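# Slide the door fully open without slamming or tipping

## Task

Push the sliding door open all the way and leave it fully open, without the robot holding it there at the end. The door must not be slammed open or shut, the coffee table must still be standing upright when the scene ends, and the robot must not topple or finish leaning.

## Robot and tools

ROBOT. A wheeled base that can drive forward, sideways or turn in place carries a vertical column about 1.75 m high. A carriage rides up and down this column over 1.0 m (lift_m). It holds two identical arms, left and right, each with six joints and a two-finger gripper. The arm bases sit about 0.57 m + lift_m above the floor, and the carriage extends roughly 0.15 m below them. A hand can reach 0.78 m from its shoulder but only about 0.38 m below its arm base. A hand is about 0.16 m long and 0.1 m wide (0.14 m when open). Parked joints 1 to 6 are 0, 0.05, 0.05, 1.45, 0, 0; with both arms parked the robot measures about 0.95 m across and 0.7 m front to back. The wheels are strong (7 N m).

CAMERAS. carriage_camera is fixed on the carriage, facing forward and tilted about 20 degrees down. left_wrist_camera and right_wrist_camera look out beyond the fingertips. The carriage camera and parked fingertips can rise about 0.45 m above the arm bases.

FRAMES. Base frame: origin on the floor below the base centre, x forward, y left, z up. left_hand and right_hand are reported in this frame as the point between the finger pads. quat_wxyz rotates base axes into hand axes; hand z runs along the fingers, and the fingers open along hand y. A hand pointing straight up with joints 1, 5 and 6 at 0 reads (1, 0, 0, 0). The odometry frame is the base frame where the scene began; base_odometry counts wheel rotation only, so slipping looks like travel. Heading is left-positive, -3.142 to 3.142.

execute_actions. Argument "actions": a list holding one action or none (empty list just reports state and images). An action may contain "base", "joints", or both; their motions begin together. "base" holds exactly one of: translate_m (relative straight drive in metres, forward positive, -2 to 2), strafe_m (relative sideways drive in metres, left positive, -2 to 2), rotate_rad (relative turn in place in radians, counter-clockwise positive, -6.3 to 6.3). Base offsets count from the base position in the latest state report. "joints" is one dictionary for both arms, keyed by joint name, each value an absolute target: lift_m 0 to 1 m; for each side (left_/right_): joint1_rad -2.617 to 3.054 (swing about vertical, 0 ahead, positive to the left); joint2_rad 0 to 3.141 (shoulder: 0 upper arm level pointing back, 1.57 vertical, 3.14 level pointing forward); joint3_rad 0 to 3.141 (elbow: 0 folded, 3.14 straight); joint4_rad -1.57 to 1.57 (wrist pitch, 0 aligned with forearm, positive lifts fingertips); joint5_rad -1.57 to 1.57 (wrist yaw, positive swings fingertips to the RIGHT, opposite to joint 1); joint6_rad -2.094 to 2.094 (roll about the finger axis, positive clockwise viewed from the forearm); gripper_m 0 to 0.093 (pad gap in metres). Done tolerances: lift 0.004, joint1 0.02, joint2 and joint3 0.055, joint4 0.04, joint5 and joint6 0.02, gripper 0.004. One action runs at most 15 s. Optional "cameras": list from carriage_camera, left_wrist_camera, right_wrist_camera, all; omitted, null or ["all"] gives every camera, [] gives none. Any unknown key, name or out-of-range number rejects the whole call and nothing moves. Omitted joints or base may still be driving toward earlier targets without the status showing it.

wait: "seconds" 0 to 10; nothing new commanded, returns state and images. zoom_image: "camera" plus "region" [x0, y0, x1, y1] in pixels from the top-left, max 504 by 504, on that camera's newest full image. finished_scene: "scene" is the number of the current scene; it ends the scene irreversibly after the last command has been held, and reports success. Replying without any tool call ends everything.

RESULTS. The pictures line lists the image order. base_status and joint_status say how each commanded motion ended: done (for the base: wheels turned the full amount, possibly slipping; a tiny move may stop short yet say done), off_target (resting away from target, maybe still pushing), contact_stop or time_out (target dropped, holds position). "joint command not followed", usually with a cause line, means a self-collision check withheld an arm's targets (gripper still obeyed); such joints show not_followed and may be retried every action. To escape, move only the blocked arm clear first, then the other in a later call. on_its_own lists uncommanded behaviour; "held at" is a held target, not the position. motor_effort is percent of maximum, positive toward larger joint values, bracket = peak of last action; readings carry fixed per-motor bias and noise. A lift effort that keeps dropping while lowering means a hand rests on something. drive_wheels at rest well above its free-move value means the base still presses on something. Joint torques follow joint_positions order, with offsets and noise. Motor temperatures come per arm; MOTOR HOT appears at 75 °C, at 90 °C that arm halts 10 s, at 100 °C it goes limp and falls (OVER-TEMPERATURE FAULT; joints say limit_stop_at_motor_heat, resend targets). Stretched arms heat quickly even unloaded, and heat also builds while you think. ARM HIT means an arm struck the robot hard. After a stop is reported, later motion calls in that same reply are skipped.

CAUTIONS. The robot holds its last command while you are thinking. Base drives stop on contact, but late, and can roll on about 0.3 m after an arm touches something; turns and most arm-commanding actions are not monitored. After being blocked, back off about 0.2 m (or turn back), repeat if still pressed, then retry; a retreat may itself stop falsely once. Arms and grippers have no contact stop and snap to targets when freed. Hand readings drift at long reach. Never let the arms press or strike each other hard. Nothing shows leaning except images; tipping is likeliest with the carriage high, arms extended, loads, pulling, or abrupt stops. Beware passing under a table edge with the column, and never reverse into one. Move the door gently and keep clear of the coffee table; a loose object may occasionally get nudged by the scene.

Each tool is called after "Request:" as name(argument=value, ...), one argument or row to a line, values as JSON.

## Session

Request:
execute_actions(
  actions=[],
)

Scene clock: 0.00 s.
Joint torques (N m, as the arm reports them, + toward a larger angle): no reading
Motor temperatures (°C, as the motors report them): left_arm=[18 18 21 18 19 20] | right_arm=[21 18 21 20 21 21]
base_odometry: x=+0.000 y=+0.000 heading=+0.000 (m, m, rad; odometry frame)
base_status: not commanded
joint_positions: lift_m=+0.302 left_joint1_rad=+0.004 left_joint2_rad=+0.054 left_joint3_rad=+0.062 left_joint4_rad=+1.475 left_joint5_rad=-0.012 left_joint6_rad=-0.007 left_gripper_m=+0.094 right_joint1_rad=+0.008 right_joint2_rad=+0.045 right_joint3_rad=+0.037 right_joint4_rad=+1.507 right_joint5_rad=+0.036 right_joint6_rad=-0.042 right_gripper_m=+0.094
joint_status: not commanded
motor_effort: lift_m=+20 drive_wheels=+4 (%)
left_hand: x=+0.2885 y=+0.3502 z=+1.3295 quat_wxyz=(+0.999, -0.006, +0.044, -0.001) (m; base frame)
right_hand: x=+0.2853 y=-0.3540 z=+1.3235 quat_wxyz=(+0.999, +0.017, +0.036, -0.018) (m; base frame)
pictures: carriage_camera, left_wrist_camera, right_wrist_camera
Images, in order (width x height): carriage_camera 504x504, left_wrist_camera 504x504, right_wrist_camera 504x504.

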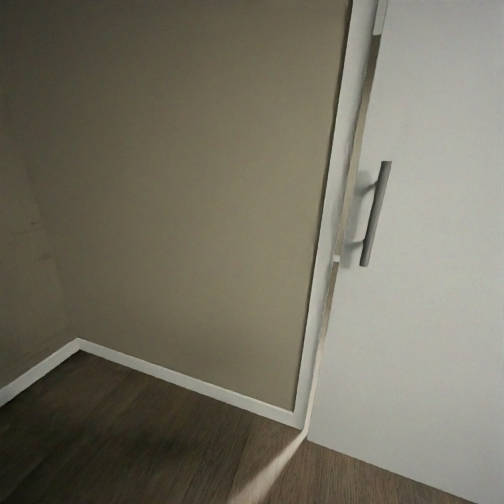

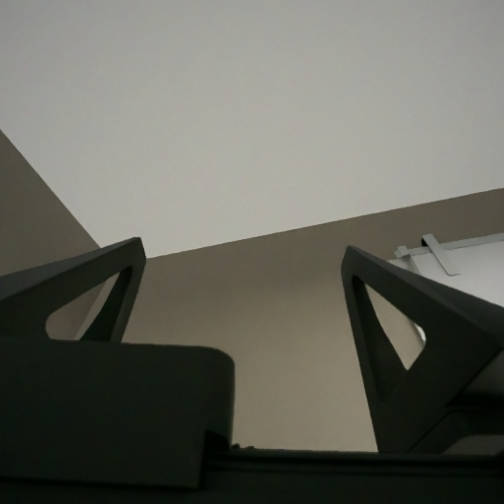

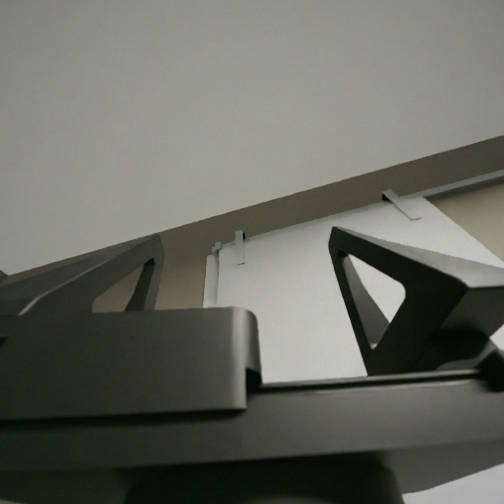

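Door slides right. Look there.

Request:
execute_actions(
  actions=[
    {"base":{"rotate_rad":-1.1}},
  ],
  cameras=["carriage_camera"],
)

Request:
execute_actions(
  actions=[
    {"base":{"rotate_rad":0.65}},
  ],
)

Scene clock: 5.40 s.
Joint torques (N m, as the arm reports them, + toward a larger angle): left_arm=[ 0.23  3.53  5.27 -0.16 -0.06 -0.12] | right_arm=[-0.21  3.71  6.47 -0.14  0.08 -0.05]
Motor temperatures (°C, as the motors report them): left_arm=[18 18 22 18 19 20] | right_arm=[21 18 22 20 21 21]
base_odometry: x=+0.000 y=+0.000 heading=-1.100 (m, m, rad; odometry frame)
base_status: done
joint_positions: lift_m=+0.302 left_joint1_rad=+0.004 left_joint2_rad=+0.054 left_joint3_rad=+0.062 left_joint4_rad=+1.475 left_joint5_rad=-0.012 left_joint6_rad=-0.007 left_gripper_m=+0.094 right_joint1_rad=+0.008 right_joint2_rad=+0.045 right_joint3_rad=+0.037 right_joint4_rad=+1.507 right_joint5_rad=+0.036 right_joint6_rad=-0.042 right_gripper_m=+0.094
joint_status: not commanded
motor_effort: lift_m=+20(20) drive_wheels=+7(11) (%)
left_hand: x=+0.2885 y=+0.3502 z=+1.3295 quat_wxyz=(+0.999, -0.006, +0.044, -0.001) (m; base frame)
right_hand: x=+0.2853 y=-0.3541 z=+1.3235 quat_wxyz=(+0.999, +0.017, +0.036, -0.018) (m; base frame)
pictures: carriage_camera
Images, in order (width x height): carriage_camera 504x504.

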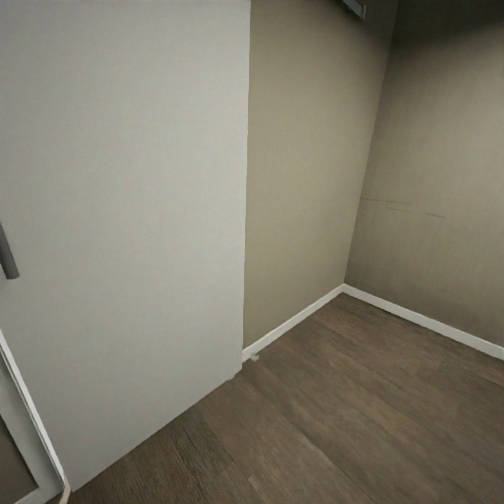

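Scene clock: 7.50 s.
Joint torques (N m, as the arm reports them, + toward a larger angle): left_arm=[ 0.21  3.55  5.33 -0.13 -0.06 -0.12] | right_arm=[ 0.35  3.59  6.34 -0.23  0.1  -0.11]
Motor temperatures (°C, as the motors report them): left_arm=[18 18 22 18 19 20] | right_arm=[21 18 22 20 21 21]
base_odometry: x=+0.000 y=+0.000 heading=-0.451 (m, m, rad; odometry frame)
base_status: done
joint_positions: lift_m=+0.302 left_joint1_rad=+0.004 left_joint2_rad=+0.054 left_joint3_rad=+0.062 left_joint4_rad=+1.475 left_joint5_rad=-0.012 left_joint6_rad=-0.007 left_gripper_m=+0.094 right_joint1_rad=+0.008 right_joint2_rad=+0.045 right_joint3_rad=+0.037 right_joint4_rad=+1.507 right_joint5_rad=+0.036 right_joint6_rad=-0.042 right_gripper_m=+0.094
joint_status: not commanded
motor_effort: lift_m=+20(20) drive_wheels=+12(7) (%)
left_hand: x=+0.2885 y=+0.3502 z=+1.3295 quat_wxyz=(+0.999, -0.006, +0.044, -0.001) (m; base frame)
right_hand: x=+0.2853 y=-0.3541 z=+1.3235 quat_wxyz=(+0.999, +0.017, +0.036, -0.018) (m; base frame)
pictures: carriage_camera, left_wrist_camera, right_wrist_camera
Images, in order (width x height): carriage_camera 504x504, left_wrist_camera 504x504, right_wrist_camera 504x504.

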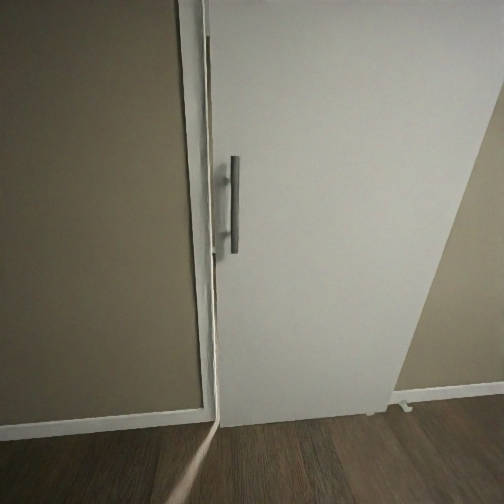

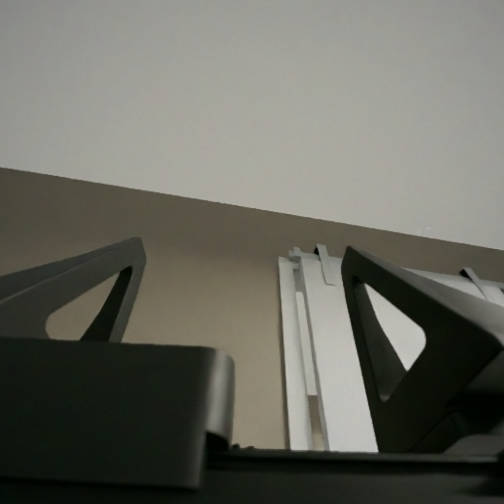

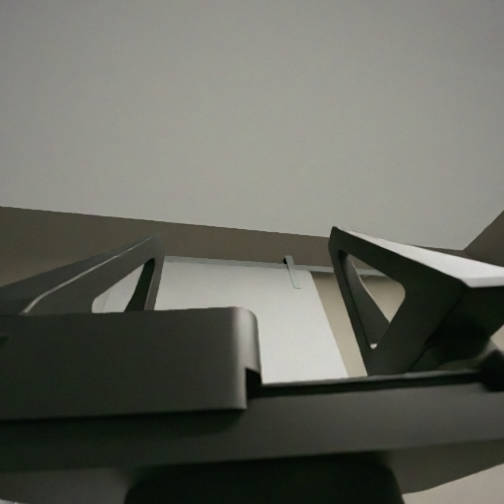

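Request:
execute_actions(
  actions=[
    {"base":{"rotate_rad":0.13},"joints":{"right_joint2_rad":1.0,"right_joint3_rad":1.0,"right_joint4_rad":0,"lift_m":0.2}},
  ],
  cameras=[],
)

Request:
execute_actions(
  actions=[
    {"base":{"strafe_m":0.27}},
  ],
)

Scene clock: 11.63 s.
Joint torques (N m, as the arm reports them, + toward a larger angle): left_arm=[ 0.21  3.51  5.28 -0.14 -0.06 -0.13] | right_arm=[ 0.21 -2.75 10.18  2.41  0.01 -0.03]
Motor temperatures (°C, as the motors report them): left_arm=[18 18 22 18 19 20] | right_arm=[21 19 23 20 21 21]
base_odometry: x=+0.000 y=+0.000 heading=-0.322 (m, m, rad; odometry frame)
base_status: done
joint_positions: lift_m=+0.200 left_joint1_rad=+0.004 left_joint2_rad=+0.054 left_joint3_rad=+0.062 left_joint4_rad=+1.473 left_joint5_rad=-0.012 left_joint6_rad=-0.007 left_gripper_m=+0.094 right_joint1_rad=+0.008 right_joint2_rad=+0.998 right_joint3_rad=+0.977 right_joint4_rad=+0.009 right_joint5_rad=+0.036 right_joint6_rad=-0.042 right_gripper_m=+0.094
joint_status: all done
motor_effort: lift_m=+17(18) drive_wheels=+13(15) (%)
left_hand: x=+0.2888 y=+0.3502 z=+1.2282 quat_wxyz=(+0.999, -0.006, +0.045, -0.001) (m; base frame)
right_hand: x=+0.6348 y=-0.3513 z=+1.1808 quat_wxyz=(+0.702, -0.005, +0.711, -0.025) (m; base frame)
pictures: none
No camera images: the call's "cameras" was empty. Leave "cameras" out to get every camera's image.

Scene clock: 14.10 s.
Joint torques (N m, as the arm reports them, + toward a larger angle): left_arm=[ 0.24  3.54  5.2  -0.14 -0.07 -0.13] | right_arm=[ 0.42 -2.72 10.21  2.39  0.07 -0.02]
Motor temperatures (°C, as the motors report them): left_arm=[18 18 23 18 19 20] | right_arm=[21 19 23 21 21 21]
base_odometry: x=+0.085 y=+0.256 heading=-0.321 (m, m, rad; odometry frame)
base_status: done
joint_positions: lift_m=+0.200 left_joint1_rad=+0.004 left_joint2_rad=+0.054 left_joint3_rad=+0.062 left_joint4_rad=+1.473 left_joint5_rad=-0.012 left_joint6_rad=-0.007 left_gripper_m=+0.094 right_joint1_rad=+0.008 right_joint2_rad=+0.998 right_joint3_rad=+0.977 right_joint4_rad=+0.007 right_joint5_rad=+0.037 right_joint6_rad=-0.042 right_gripper_m=+0.094
joint_status: not commanded
motor_effort: lift_m=+17(17) drive_wheels=-2(17) (%)
left_hand: x=+0.2889 y=+0.3502 z=+1.2282 quat_wxyz=(+0.999, -0.006, +0.045, -0.001) (m; base frame)
right_hand: x=+0.6348 y=-0.3514 z=+1.1805 quat_wxyz=(+0.702, -0.005, +0.712, -0.025) (m; base frame)
pictures: carriage_camera, left_wrist_camera, right_wrist_camera
Images, in order (width x height): carriage_camera 504x504, left_wrist_camera 504x504, right_wrist_camera 504x504.

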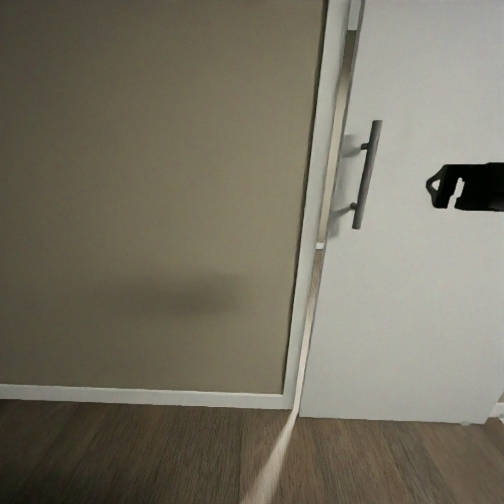

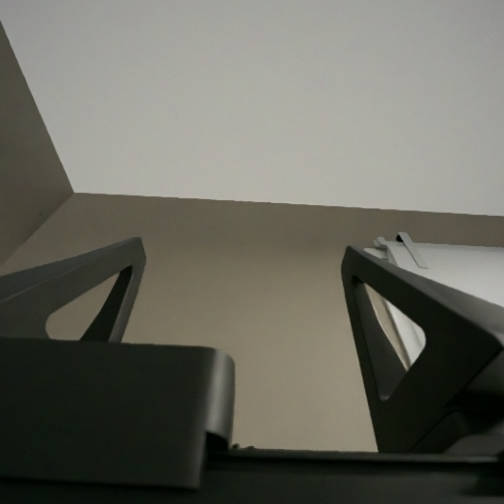

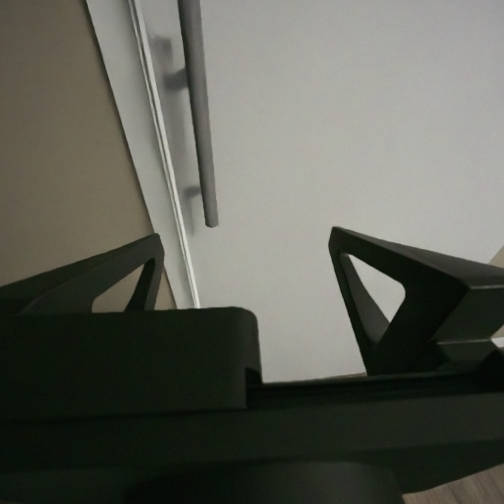

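Request:
execute_actions(
  actions=[
    {"base":{"strafe_m":0.06}},
  ],
  cameras=[],
)

Request:
execute_actions(
  actions=[
    {"base":{"translate_m":0.17}},
  ],
  cameras=["carriage_camera","right_wrist_camera"],
)

Scene clock: 19.23 s.
Joint torques (N m, as the arm reports them, + toward a larger angle): left_arm=[ 0.23  3.52  5.11 -0.14 -0.07 -0.12] | right_arm=[ 0.04 -2.72 10.36  2.44  0.04 -0.01]
Motor temperatures (°C, as the motors report them): left_arm=[18 19 23 18 19 20] | right_arm=[21 19 25 22 21 21]
base_odometry: x=+0.104 y=+0.313 heading=-0.320 (m, m, rad; odometry frame)
base_status: done
joint_positions: lift_m=+0.200 left_joint1_rad=+0.004 left_joint2_rad=+0.054 left_joint3_rad=+0.062 left_joint4_rad=+1.473 left_joint5_rad=-0.012 left_joint6_rad=-0.007 left_gripper_m=+0.094 right_joint1_rad=+0.008 right_joint2_rad=+0.998 right_joint3_rad=+0.977 right_joint4_rad=+0.007 right_joint5_rad=+0.037 right_joint6_rad=-0.042 right_gripper_m=+0.094
joint_status: not commanded
motor_effort: lift_m=+17(17) drive_wheels=+7(14) (%)
left_hand: x=+0.2889 y=+0.3502 z=+1.2282 quat_wxyz=(+0.999, -0.006, +0.045, -0.001) (m; base frame)
right_hand: x=+0.6348 y=-0.3514 z=+1.1804 quat_wxyz=(+0.702, -0.005, +0.712, -0.025) (m; base frame)
pictures: none
No camera images: the call's "cameras" was empty. Leave "cameras" out to get every camera's image.

Scene clock: 21.17 s.
Joint torques (N m, as the arm reports them, + toward a larger angle): left_arm=[ 0.21  3.57  5.39 -0.12 -0.07 -0.13] | right_arm=[ 0.11 -2.67  9.99  2.4   0.12 -0.08]
Motor temperatures (°C, as the motors report them): left_arm=[18 19 23 18 19 20] | right_arm=[21 19 25 22 21 21]
base_odometry: x=+0.266 y=+0.260 heading=-0.320 (m, m, rad; odometry frame)
base_status: done
joint_positions: lift_m=+0.200 left_joint1_rad=+0.004 left_joint2_rad=+0.054 left_joint3_rad=+0.062 left_joint4_rad=+1.474 left_joint5_rad=-0.012 left_joint6_rad=-0.007 left_gripper_m=+0.094 right_joint1_rad=+0.008 right_joint2_rad=+0.998 right_joint3_rad=+0.977 right_joint4_rad=+0.006 right_joint5_rad=+0.037 right_joint6_rad=-0.042 right_gripper_m=+0.094
joint_status: not commanded
motor_effort: lift_m=+17(17) drive_wheels=-2(10) (%)
left_hand: x=+0.2886 y=+0.3502 z=+1.2282 quat_wxyz=(+0.999, -0.006, +0.044, -0.001) (m; base frame)
right_hand: x=+0.6348 y=-0.3514 z=+1.1801 quat_wxyz=(+0.701, -0.005, +0.712, -0.025) (m; base frame)
pictures: carriage_camera, right_wrist_camera
Images, in order (width x height): carriage_camera 504x504, right_wrist_camera 504x504.

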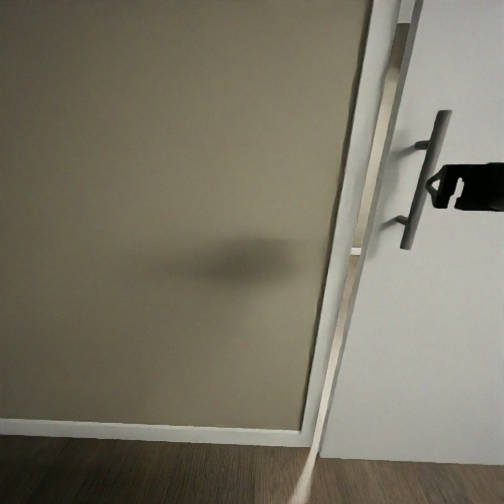

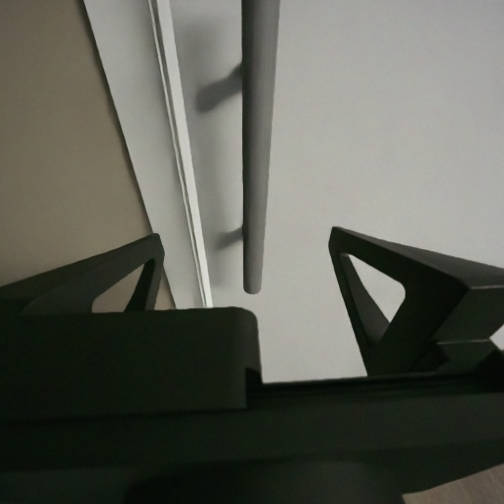

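Request:
execute_actions(
  actions=[
    {"base":{"translate_m":0.12}},
  ],
  cameras=["carriage_camera","right_wrist_camera"],
)

Request:
execute_actions(
  actions=[
    {"base":{"strafe_m":-0.12}},
  ],
  cameras=["carriage_camera","right_wrist_camera"],
)

Scene clock: 25.27 s.
Joint torques (N m, as the arm reports them, + toward a larger angle): left_arm=[ 0.22  3.52  5.37 -0.15 -0.08 -0.12] | right_arm=[ 0.03 -2.7  10.32  2.43  0.04 -0.06]
Motor temperatures (°C, as the motors report them): left_arm=[18 19 23 18 19 20] | right_arm=[21 19 26 23 21 21]
base_odometry: x=+0.380 y=+0.223 heading=-0.319 (m, m, rad; odometry frame)
base_status: done
joint_positions: lift_m=+0.200 left_joint1_rad=+0.004 left_joint2_rad=+0.054 left_joint3_rad=+0.062 left_joint4_rad=+1.474 left_joint5_rad=-0.012 left_joint6_rad=-0.007 left_gripper_m=+0.094 right_joint1_rad=+0.008 right_joint2_rad=+0.998 right_joint3_rad=+0.977 right_joint4_rad=+0.005 right_joint5_rad=+0.037 right_joint6_rad=-0.042 right_gripper_m=+0.094
joint_status: not commanded
motor_effort: lift_m=+17(17) drive_wheels=-2(13) (%)
left_hand: x=+0.2885 y=+0.3502 z=+1.2282 quat_wxyz=(+0.999, -0.006, +0.044, -0.001) (m; base frame)
right_hand: x=+0.6348 y=-0.3514 z=+1.1800 quat_wxyz=(+0.701, -0.005, +0.712, -0.025) (m; base frame)
pictures: carriage_camera, right_wrist_camera
Images, in order (width x height): carriage_camera 504x504, right_wrist_camera 504x504.

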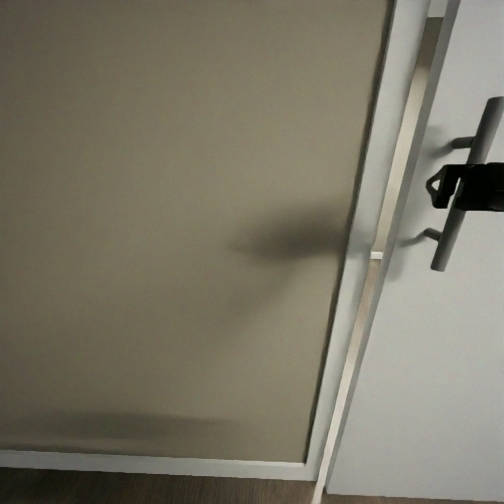

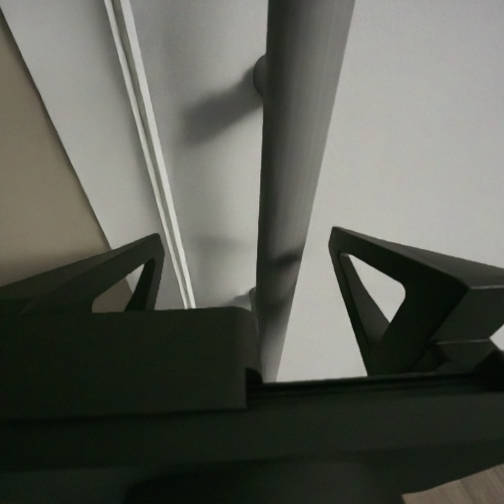

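Scene clock: 27.03 s.
Joint torques (N m, as the arm reports them, + toward a larger angle): left_arm=[ 0.17  3.52  5.32 -0.12 -0.07 -0.12] | right_arm=[-0.5  -2.86 10.25  2.49  0.27 -0.09]
Motor temperatures (°C, as the motors report them): left_arm=[18 19 24 18 19 20] | right_arm=[21 19 26 23 21 21]
base_odometry: x=+0.349 y=+0.127 heading=-0.318 (m, m, rad; odometry frame)
base_status: strafe_m contact_stop (by the wheels' count: -0.101 of -0.120)
joint_positions: lift_m=+0.200 left_joint1_rad=+0.004 left_joint2_rad=+0.054 left_joint3_rad=+0.062 left_joint4_rad=+1.474 left_joint5_rad=-0.012 left_joint6_rad=-0.007 left_gripper_m=+0.094 right_joint1_rad=+0.015 right_joint2_rad=+0.999 right_joint3_rad=+0.977 right_joint4_rad=+0.005 right_joint5_rad=+0.030 right_joint6_rad=-0.039 right_gripper_m=+0.094
joint_status: not commanded
motor_effort: lift_m=+17(17) drive_wheels=+1(15) (%)
left_hand: x=+0.2887 y=+0.3502 z=+1.2282 quat_wxyz=(+0.999, -0.006, +0.044, -0.001) (m; base frame)
right_hand: x=+0.6352 y=-0.3476 z=+1.1793 quat_wxyz=(+0.701, -0.009, +0.713, -0.019) (m; base frame)
pictures: carriage_camera, right_wrist_camera
Images, in order (width x height): carriage_camera 504x504, right_wrist_camera 504x504.

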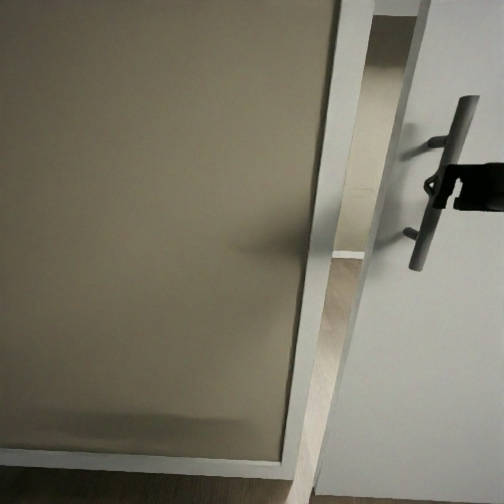

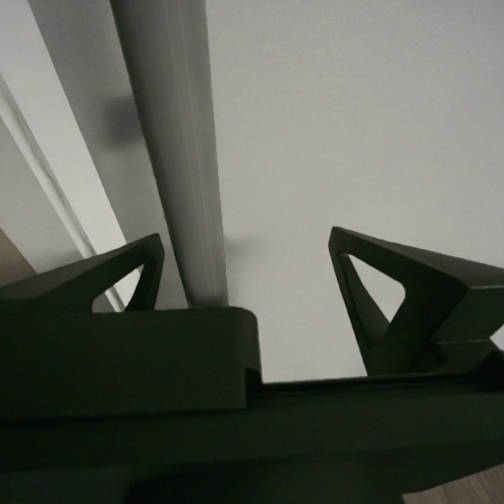

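It moves.

Request:
execute_actions(
  actions=[
    {"base":{"strafe_m":-0.35},"joints":{"right_joint1_rad":0}},
  ],
)

Request:
execute_actions(
  actions=[
    {"base":{"strafe_m":-0.3},"joints":{"right_joint1_rad":0}},
  ],
)

Scene clock: 31.43 s.
Joint torques (N m, as the arm reports them, + toward a larger angle): left_arm=[ 0.21  3.46  5.23 -0.14 -0.07 -0.12] | right_arm=[ 3.29 -2.71 10.29  2.55 -1.39 -0.09]
Motor temperatures (°C, as the motors report them): left_arm=[18 19 24 18 19 20] | right_arm=[21 19 27 24 22 21]
base_odometry: x=+0.240 y=-0.206 heading=-0.318 (m, m, rad; odometry frame)
base_status: done
joint_positions: lift_m=+0.200 left_joint1_rad=+0.004 left_joint2_rad=+0.054 left_joint3_rad=+0.062 left_joint4_rad=+1.474 left_joint5_rad=-0.012 left_joint6_rad=-0.007 left_gripper_m=+0.094 right_joint1_rad=-0.035 right_joint2_rad=+0.999 right_joint3_rad=+0.977 right_joint4_rad=-0.001 right_joint5_rad=+0.165 right_joint6_rad=-0.038 right_gripper_m=+0.094
joint_status: right_joint1_rad off_target (ended at -0.035, target +0.000)
motor_effort: lift_m=+17(17) drive_wheels=+0(14) (%)
left_hand: x=+0.2887 y=+0.3502 z=+1.2282 quat_wxyz=(+0.999, -0.006, +0.044, -0.001) (m; base frame)
right_hand: x=+0.6316 y=-0.3889 z=+1.1781 quat_wxyz=(+0.694, +0.056, +0.713, -0.084) (m; base frame)
pictures: carriage_camera, left_wrist_camera, right_wrist_camera
Images, in order (width x height): carriage_camera 504x504, left_wrist_camera 504x504, right_wrist_camera 504x504.

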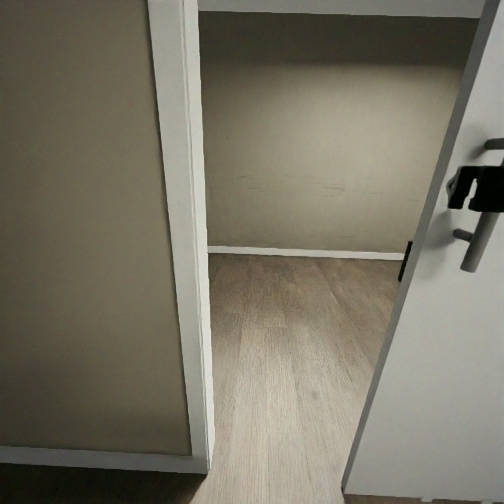

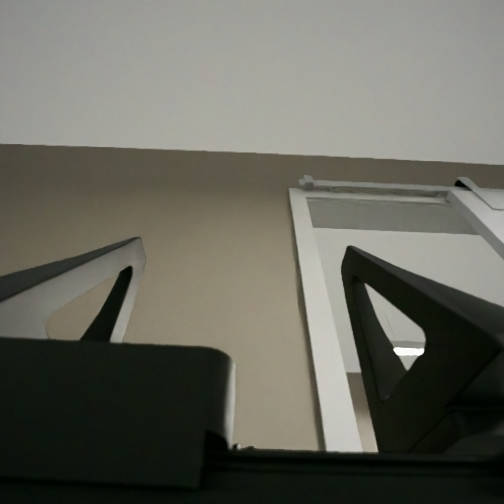

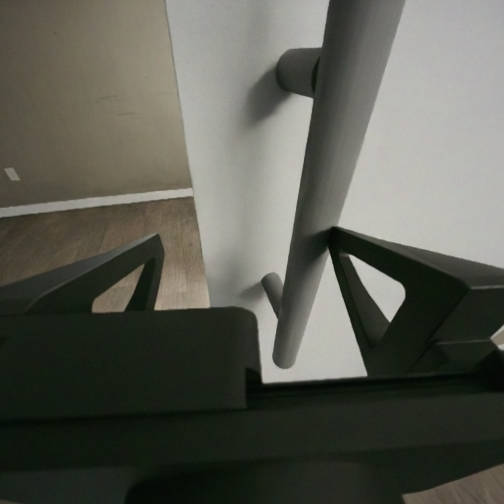

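Scene clock: 33.60 s.
Joint torques (N m, as the arm reports them, + toward a larger angle): left_arm=[ 0.24  3.43  5.31 -0.14 -0.09 -0.12] | right_arm=[-0.15 -3.03 10.16  2.54  0.21 -0.07]
Motor temperatures (°C, as the motors report them): left_arm=[18 19 24 18 19 20] | right_arm=[21 19 27 24 22 21]
base_odometry: x=+0.175 y=-0.402 heading=-0.318 (m, m, rad; odometry frame)
base_status: strafe_m contact_stop (by the wheels' count: -0.207 of -0.300)
joint_positions: lift_m=+0.200 left_joint1_rad=+0.004 left_joint2_rad=+0.055 left_joint3_rad=+0.064 left_joint4_rad=+1.473 left_joint5_rad=-0.010 left_joint6_rad=-0.007 left_gripper_m=+0.094 right_joint1_rad=+0.005 right_joint2_rad=+1.002 right_joint3_rad=+0.977 right_joint4_rad=+0.000 right_joint5_rad=+0.030 right_joint6_rad=-0.038 right_gripper_m=+0.094
joint_status: all done
motor_effort: lift_m=+17(17) drive_wheels=+1(19) (%)
left_hand: x=+0.2887 y=+0.3497 z=+1.2287 quat_wxyz=(+0.999, -0.005, +0.044, -0.001) (m; base frame)
right_hand: x=+0.6360 y=-0.3513 z=+1.1774 quat_wxyz=(+0.698, -0.005, +0.716, -0.022) (m; base frame)
pictures: carriage_camera, left_wrist_camera, right_wrist_camera
Images, in order (width x height): carriage_camera 504x504, left_wrist_camera 504x504, right_wrist_camera 504x504.

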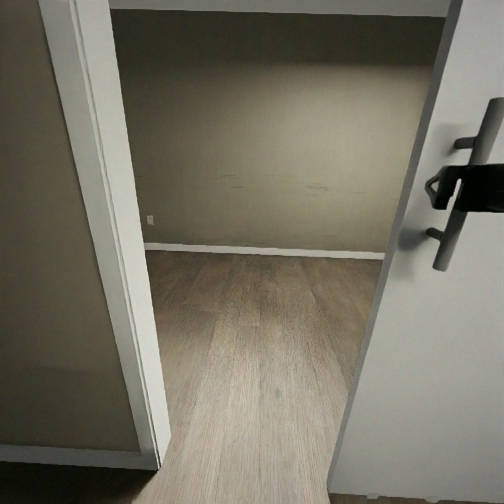

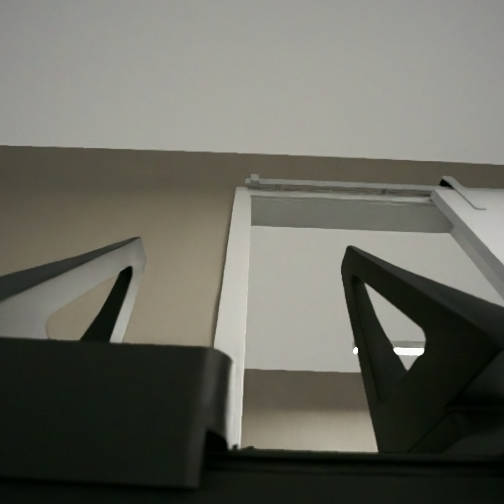

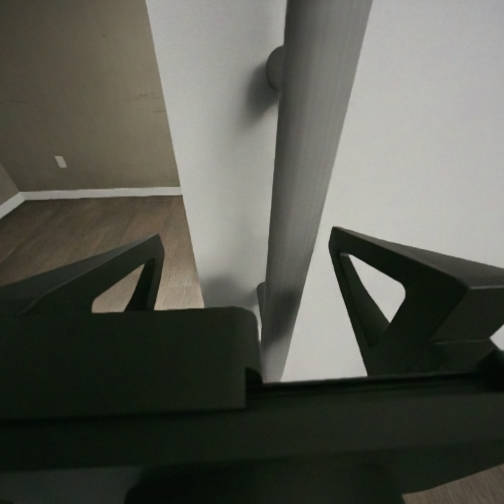

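Door coasts; grip and go in small steps.

Request:
execute_actions(
  actions=[
    {"base":{"translate_m":0.015},"joints":{"right_gripper_m":0.03}},
  ],
  cameras=[],
)

Request:
execute_actions(
  actions=[
    {"base":{"strafe_m":-0.1},"joints":{"right_joint1_rad":0}},
  ],
  cameras=[],
)

Request:
execute_actions(
  actions=[
    {"base":{"strafe_m":-0.07},"joints":{"right_joint1_rad":0}},
  ],
  cameras=["carriage_camera","right_wrist_camera"],
)

Scene clock: 38.73 s.
Joint torques (N m, as the arm reports them, + toward a larger angle): left_arm=[ 0.23  3.41  5.16 -0.12 -0.09 -0.12] | right_arm=[ 1.08 -2.55 10.46  2.62 -0.16 -0.11]
Motor temperatures (°C, as the motors report them): left_arm=[18 19 24 18 19 20] | right_arm=[21 19 28 25 22 21]
base_odometry: x=+0.188 y=-0.407 heading=-0.319 (m, m, rad; odometry frame)
base_status: translate_m contact_stop (by the wheels' count: +0.014 of +0.015)
joint_positions: lift_m=+0.200 left_joint1_rad=+0.004 left_joint2_rad=+0.055 left_joint3_rad=+0.064 left_joint4_rad=+1.472 left_joint5_rad=-0.010 left_joint6_rad=-0.007 left_gripper_m=+0.094 right_joint1_rad=-0.010 right_joint2_rad=+0.996 right_joint3_rad=+0.977 right_joint4_rad=-0.005 right_joint5_rad=+0.055 right_joint6_rad=-0.038 right_gripper_m=+0.030
joint_status: all done
motor_effort: lift_m=+17(17) drive_wheels=+6(9) (%)
left_hand: x=+0.2889 y=+0.3497 z=+1.2287 quat_wxyz=(+0.999, -0.005, +0.045, -0.001) (m; base frame)
right_hand: x=+0.6341 y=-0.3609 z=+1.1782 quat_wxyz=(+0.698, +0.009, +0.716, -0.036) (m; base frame)
pictures: none
No camera images: the call's "cameras" was empty. Leave "cameras" out to get every camera's image.

not run: a stop came earlier in this reply.

not run: a stop came earlier in this reply.

Request:
execute_actions(
  actions=[
    {"base":{"strafe_m":-0.1},"joints":{"right_joint1_rad":0}},
  ],
  cameras=["carriage_camera","right_wrist_camera"],
)

Request:
execute_actions(
  actions=[
    {"base":{"strafe_m":-0.07},"joints":{"right_joint1_rad":0}},
  ],
  cameras=["carriage_camera","right_wrist_camera"],
)

Scene clock: 42.67 s.
Joint torques (N m, as the arm reports them, + toward a larger angle): left_arm=[ 0.2   3.41  5.19 -0.13 -0.1  -0.12] | right_arm=[ 0.07 -2.57 10.41  2.59 -0.01 -0.07]
Motor temperatures (°C, as the motors report them): left_arm=[18 19 24 18 19 20] | right_arm=[21 19 28 25 22 21]
base_odometry: x=+0.170 y=-0.465 heading=-0.318 (m, m, rad; odometry frame)
base_status: strafe_m contact_stop (by the wheels' count: -0.061 of -0.100)
joint_positions: lift_m=+0.200 left_joint1_rad=+0.004 left_joint2_rad=+0.055 left_joint3_rad=+0.064 left_joint4_rad=+1.472 left_joint5_rad=-0.009 left_joint6_rad=-0.007 left_gripper_m=+0.094 right_joint1_rad=-0.001 right_joint2_rad=+0.997 right_joint3_rad=+0.977 right_joint4_rad=-0.005 right_joint5_rad=+0.052 right_joint6_rad=-0.037 right_gripper_m=+0.030
joint_status: all done
motor_effort: lift_m=+17(17) drive_wheels=+0(13) (%)
left_hand: x=+0.2890 y=+0.3497 z=+1.2287 quat_wxyz=(+0.999, -0.005, +0.045, -0.001) (m; base frame)
right_hand: x=+0.6343 y=-0.3573 z=+1.1781 quat_wxyz=(+0.698, +0.005, +0.716, -0.032) (m; base frame)
pictures: carriage_camera, right_wrist_camera
Images, in order (width x height): carriage_camera 504x504, right_wrist_camera 504x504.

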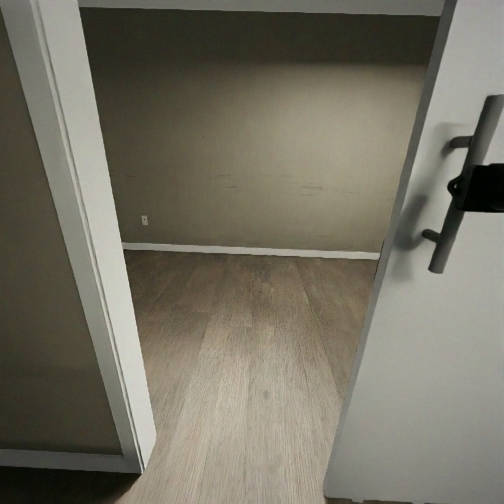

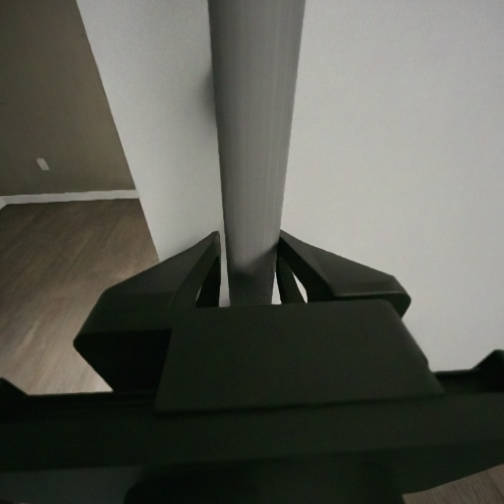

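not run: a stop came earlier in this reply.

Request:
execute_actions(
  actions=[
    {"joints":{"right_joint1_rad":-0.2,"right_joint2_rad":1.03,"right_joint3_rad":1.03}},
  ],
  cameras=[],
)

Request:
execute_actions(
  actions=[
    {"joints":{"right_joint1_rad":-0.38,"right_joint2_rad":1.12,"right_joint3_rad":1.12}},
  ],
  cameras=[],
)

Request:
execute_actions(
  actions=[
    {"joints":{"right_joint1_rad":-0.52,"right_joint2_rad":1.23,"right_joint3_rad":1.23}},
  ],
)

Scene clock: 47.53 s.
Joint torques (N m, as the arm reports them, + toward a larger angle): left_arm=[ 0.21  3.42  5.16 -0.14 -0.1  -0.12] | right_arm=[ 1.04 -2.39 10.46  2.49 -0.4  -0.09]
Motor temperatures (°C, as the motors report them): left_arm=[18 19 25 18 19 20] | right_arm=[21 19 29 25 22 21]
base_odometry: x=+0.170 y=-0.465 heading=-0.318 (m, m, rad; odometry frame)
base_status: not commanded
joint_positions: lift_m=+0.200 left_joint1_rad=+0.004 left_joint2_rad=+0.055 left_joint3_rad=+0.064 left_joint4_rad=+1.472 left_joint5_rad=-0.009 left_joint6_rad=-0.007 left_gripper_m=+0.094 right_joint1_rad=-0.210 right_joint2_rad=+1.021 right_joint3_rad=+1.005 right_joint4_rad=-0.003 right_joint5_rad=+0.078 right_joint6_rad=-0.035 right_gripper_m=+0.030
joint_status: all done
motor_effort: lift_m=+17(17) drive_wheels=+4(6) (%)
left_hand: x=+0.2890 y=+0.3497 z=+1.2287 quat_wxyz=(+0.999, -0.005, +0.045, -0.001) (m; base frame)
right_hand: x=+0.6284 y=-0.4388 z=+1.1838 quat_wxyz=(+0.691, +0.089, +0.708, -0.113) (m; base frame)
pictures: none
No camera images: the call's "cameras" was empty. Leave "cameras" out to get every camera's image.

Scene clock: 49.00 s.
Joint torques (N m, as the arm reports them, + toward a larger angle): left_arm=[ 0.23  3.42  5.16 -0.14 -0.1  -0.13] | right_arm=[-0.11 -3.41 10.24  2.56  0.01 -0.09]
Motor temperatures (°C, as the motors report them): left_arm=[18 19 25 18 19 20] | right_arm=[21 19 29 26 22 21]
base_odometry: x=+0.170 y=-0.465 heading=-0.318 (m, m, rad; odometry frame)
base_status: not commanded
joint_positions: lift_m=+0.200 left_joint1_rad=+0.004 left_joint2_rad=+0.055 left_joint3_rad=+0.064 left_joint4_rad=+1.472 left_joint5_rad=-0.009 left_joint6_rad=-0.007 left_gripper_m=+0.094 right_joint1_rad=-0.379 right_joint2_rad=+1.113 right_joint3_rad=+1.098 right_joint4_rad=-0.005 right_joint5_rad=+0.044 right_joint6_rad=-0.035 right_gripper_m=+0.030
joint_status: all done
motor_effort: lift_m=+17(17) drive_wheels=+5(5) (%)
left_hand: x=+0.2890 y=+0.3497 z=+1.2287 quat_wxyz=(+0.999, -0.005, +0.045, -0.001) (m; base frame)
right_hand: x=+0.6303 y=-0.5010 z=+1.1950 quat_wxyz=(+0.681, +0.137, +0.701, -0.159) (m; base frame)
pictures: none
No camera images: the call's "cameras" was empty. Leave "cameras" out to get every camera's image.

Scene clock: 50.43 s.
Joint torques (N m, as the arm reports them, + toward a larger angle): left_arm=[ 0.22  3.33  5.17 -0.14 -0.1  -0.12] | right_arm=[-0.44 -4.43 10.29  2.61  0.07 -0.06]
Motor temperatures (°C, as the motors report them): left_arm=[18 19 25 18 19 20] | right_arm=[21 19 29 26 22 21]
base_odometry: x=+0.170 y=-0.465 heading=-0.318 (m, m, rad; odometry frame)
base_status: not commanded
joint_positions: lift_m=+0.200 left_joint1_rad=+0.004 left_joint2_rad=+0.055 left_joint3_rad=+0.064 left_joint4_rad=+1.472 left_joint5_rad=-0.009 left_joint6_rad=-0.007 left_gripper_m=+0.094 right_joint1_rad=-0.514 right_joint2_rad=+1.225 right_joint3_rad=+1.208 right_joint4_rad=-0.009 right_joint5_rad=+0.034 right_joint6_rad=-0.035 right_gripper_m=+0.030
joint_status: all done
motor_effort: lift_m=+17(17) drive_wheels=+5(6) (%)
left_hand: x=+0.2890 y=+0.3497 z=+1.2287 quat_wxyz=(+0.999, -0.005, +0.045, -0.001) (m; base frame)
right_hand: x=+0.6307 y=-0.5608 z=+1.2049 quat_wxyz=(+0.668, +0.181, +0.693, -0.201) (m; base frame)
pictures: carriage_camera, left_wrist_camera, right_wrist_camera
Images, in order (width x height): carriage_camera 504x504, left_wrist_camera 504x504, right_wrist_camera 504x504.

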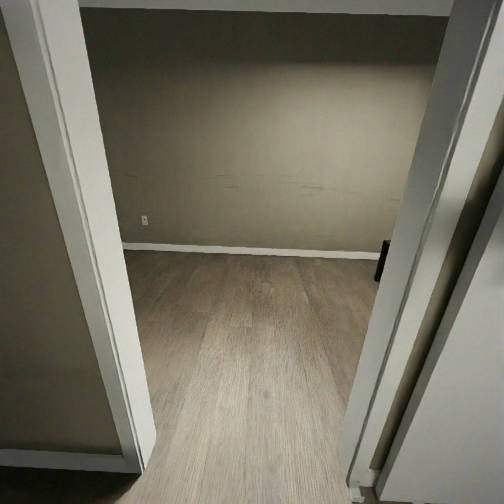

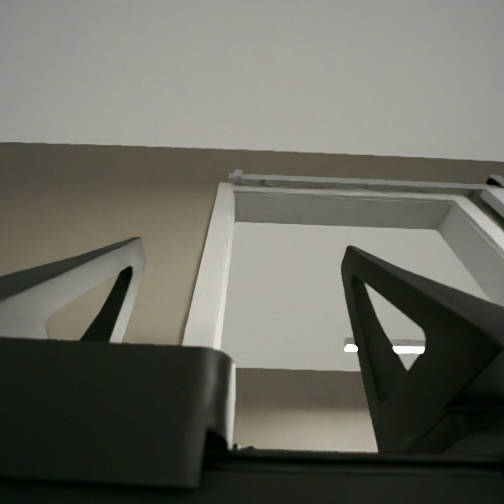

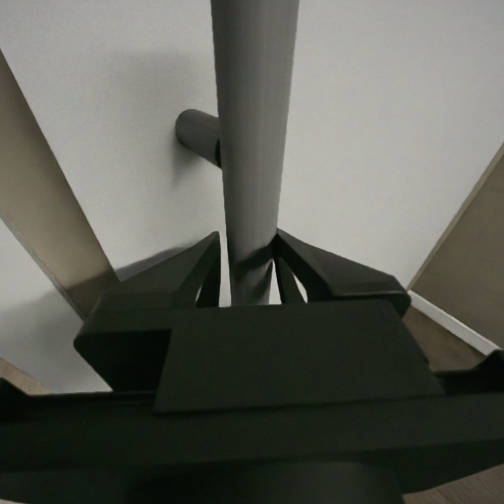

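Request:
execute_actions(
  actions=[
    {"joints":{"right_joint1_rad":-0.63,"right_joint2_rad":1.34,"right_joint3_rad":1.34,"lift_m":0.18}},
  ],
  cameras=["right_wrist_camera"],
)

Scene clock: 53.07 s.
Joint torques (N m, as the arm reports them, + toward a larger angle): left_arm=[ 0.2   3.42  5.08 -0.11 -0.1  -0.12] | right_arm=[-0.54 -5.12  9.63  2.37  0.27 -0.13]
Motor temperatures (°C, as the motors report them): left_arm=[18 19 25 18 19 20] | right_arm=[21 19 30 26 22 21]
base_odometry: x=+0.170 y=-0.465 heading=-0.318 (m, m, rad; odometry frame)
base_status: not commanded
joint_positions: lift_m=+0.180 left_joint1_rad=+0.004 left_joint2_rad=+0.055 left_joint3_rad=+0.064 left_joint4_rad=+1.472 left_joint5_rad=-0.009 left_joint6_rad=-0.007 left_gripper_m=+0.094 right_joint1_rad=-0.620 right_joint2_rad=+1.331 right_joint3_rad=+1.324 right_joint4_rad=+0.012 right_joint5_rad=+0.016 right_joint6_rad=-0.036 right_gripper_m=+0.030
joint_status: all done
motor_effort: lift_m=+17(18) drive_wheels=+5(6) (%)
left_hand: x=+0.2890 y=+0.3497 z=+1.2087 quat_wxyz=(+0.999, -0.005, +0.045, -0.001) (m; base frame)
right_hand: x=+0.6293 y=-0.6110 z=+1.2029 quat_wxyz=(+0.669, +0.209, +0.674, -0.234) (m; base frame)
pictures: right_wrist_camera
Images, in order (width x height): right_wrist_camera 504x504.

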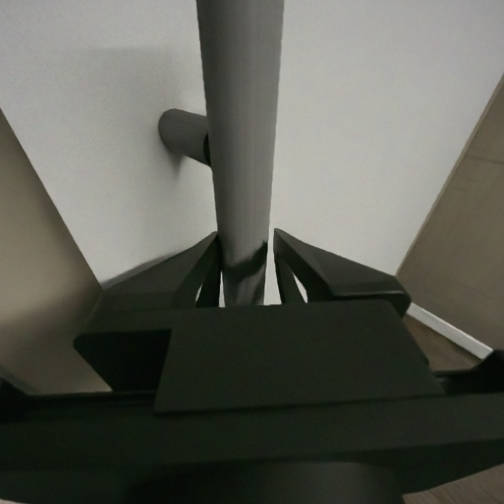

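Request:
execute_actions(
  actions=[
    {"joints":{"right_joint1_rad":-0.73,"right_joint2_rad":1.47,"right_joint3_rad":1.47,"lift_m":0.16}},
  ],
  cameras=["right_wrist_camera"],
)

Scene clock: 55.80 s.
Joint torques (N m, as the arm reports them, + toward a larger angle): left_arm=[ 0.22  3.32  5.08 -0.13 -0.1  -0.12] | right_arm=[-5.49 -4.17  9.68  2.36  1.81 -0.24]
Motor temperatures (°C, as the motors report them): left_arm=[18 19 25 18 19 20] | right_arm=[21 19 30 26 22 21]
base_odometry: x=+0.170 y=-0.465 heading=-0.318 (m, m, rad; odometry frame)
base_status: not commanded
joint_positions: lift_m=+0.160 left_joint1_rad=+0.004 left_joint2_rad=+0.055 left_joint3_rad=+0.064 left_joint4_rad=+1.472 left_joint5_rad=-0.009 left_joint6_rad=-0.007 left_gripper_m=+0.094 right_joint1_rad=-0.669 right_joint2_rad=+1.436 right_joint3_rad=+1.455 right_joint4_rad=+0.011 right_joint5_rad=-0.103 right_joint6_rad=-0.030 right_gripper_m=+0.030
joint_status: right_joint1_rad off_target (ended at -0.669, target -0.730); the others done
motor_effort: lift_m=+17(17) drive_wheels=+6(6) (%)
left_hand: x=+0.2890 y=+0.3497 z=+1.1887 quat_wxyz=(+0.999, -0.005, +0.045, -0.001) (m; base frame)
right_hand: x=+0.6481 y=-0.6276 z=+1.2006 quat_wxyz=(+0.685, +0.183, +0.672, -0.212) (m; base frame)
pictures: right_wrist_camera
Images, in order (width x height): right_wrist_camera 504x504.

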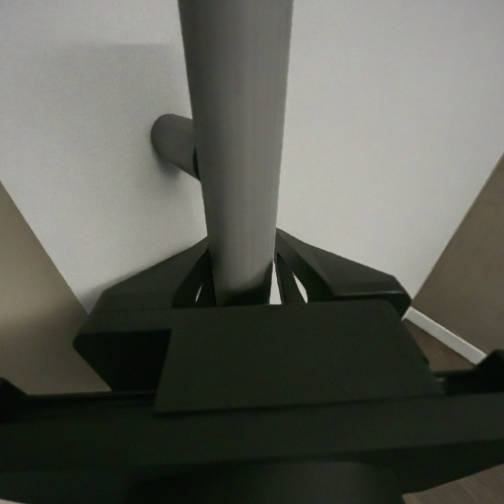

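At the stop.

Request:
execute_actions(
  actions=[
    {"joints":{"right_gripper_m":0.093,"right_joint1_rad":-0.65}},
  ],
  cameras=[],
)

Request:
execute_actions(
  actions=[
    {"joints":{"right_joint2_rad":0.9,"right_joint3_rad":0.9}},
  ],
  cameras=["right_wrist_camera"],
)

Request:
finished_scene(
  scene=1,
)

Scene clock: 61.20 s.
Joint torques (N m, as the arm reports them, + toward a larger angle): left_arm=[ 0.22  3.42  5.15 -0.13 -0.09 -0.12] | right_arm=[ 0.29 -6.41  9.64  2.37  0.21 -0.1 ]
Motor temperatures (°C, as the motors report them): left_arm=[18 19 25 18 19 20] | right_arm=[22 19 30 26 22 21]
base_odometry: x=+0.170 y=-0.465 heading=-0.318 (m, m, rad; odometry frame)
base_status: not commanded
joint_positions: lift_m=+0.160 left_joint1_rad=+0.004 left_joint2_rad=+0.055 left_joint3_rad=+0.064 left_joint4_rad=+1.472 left_joint5_rad=-0.009 left_joint6_rad=-0.007 left_gripper_m=+0.094 right_joint1_rad=-0.652 right_joint2_rad=+1.464 right_joint3_rad=+1.455 right_joint4_rad=+0.009 right_joint5_rad=+0.029 right_joint6_rad=-0.035 right_gripper_m=+0.093
joint_status: all done
motor_effort: lift_m=+17(17) drive_wheels=+4(6) (%)
left_hand: x=+0.2890 y=+0.3497 z=+1.1887 quat_wxyz=(+0.999, -0.005, +0.045, -0.001) (m; base frame)
right_hand: x=+0.6470 y=-0.6451 z=+1.1874 quat_wxyz=(+0.662, +0.224, +0.671, -0.248) (m; base frame)
pictures: none
No camera images: the call's "cameras" was empty. Leave "cameras" out to get every camera's image.

Scene clock: 62.37 s.
Joint torques (N m, as the arm reports them, + toward a larger angle): left_arm=[ 0.21  3.39  5.21 -0.14 -0.09 -0.12] | right_arm=[ 0.33 -2.88  7.02  2.45  0.15 -0.08]
Motor temperatures (°C, as the motors report them): left_arm=[18 19 25 18 19 20] | right_arm=[22 19 30 26 22 21]
base_odometry: x=+0.170 y=-0.465 heading=-0.318 (m, m, rad; odometry frame)
base_status: not commanded
joint_positions: lift_m=+0.160 left_joint1_rad=+0.004 left_joint2_rad=+0.055 left_joint3_rad=+0.064 left_joint4_rad=+1.472 left_joint5_rad=-0.009 left_joint6_rad=-0.007 left_gripper_m=+0.094 right_joint1_rad=-0.652 right_joint2_rad=+0.909 right_joint3_rad=+0.917 right_joint4_rad=+0.007 right_joint5_rad=+0.031 right_joint6_rad=-0.035 right_gripper_m=+0.093
joint_status: all done
motor_effort: lift_m=+17(17) drive_wheels=+4(4) (%)
left_hand: x=+0.2890 y=+0.3497 z=+1.1887 quat_wxyz=(+0.999, -0.005, +0.045, -0.001) (m; base frame)
right_hand: x=+0.5394 y=-0.5634 z=+1.1411 quat_wxyz=(+0.667, +0.223, +0.665, -0.250) (m; base frame)
pictures: right_wrist_camera
Images, in order (width x height): right_wrist_camera 504x504.

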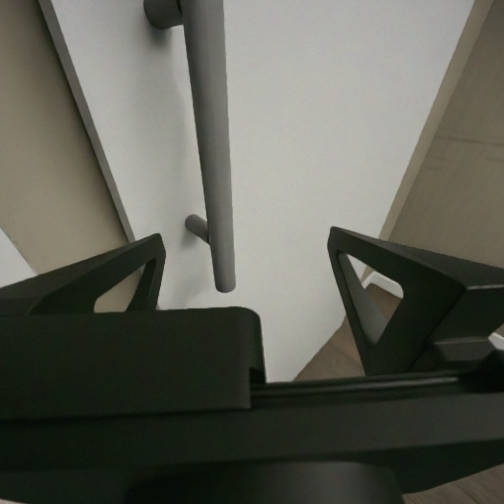

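The scene is finished: the task was done.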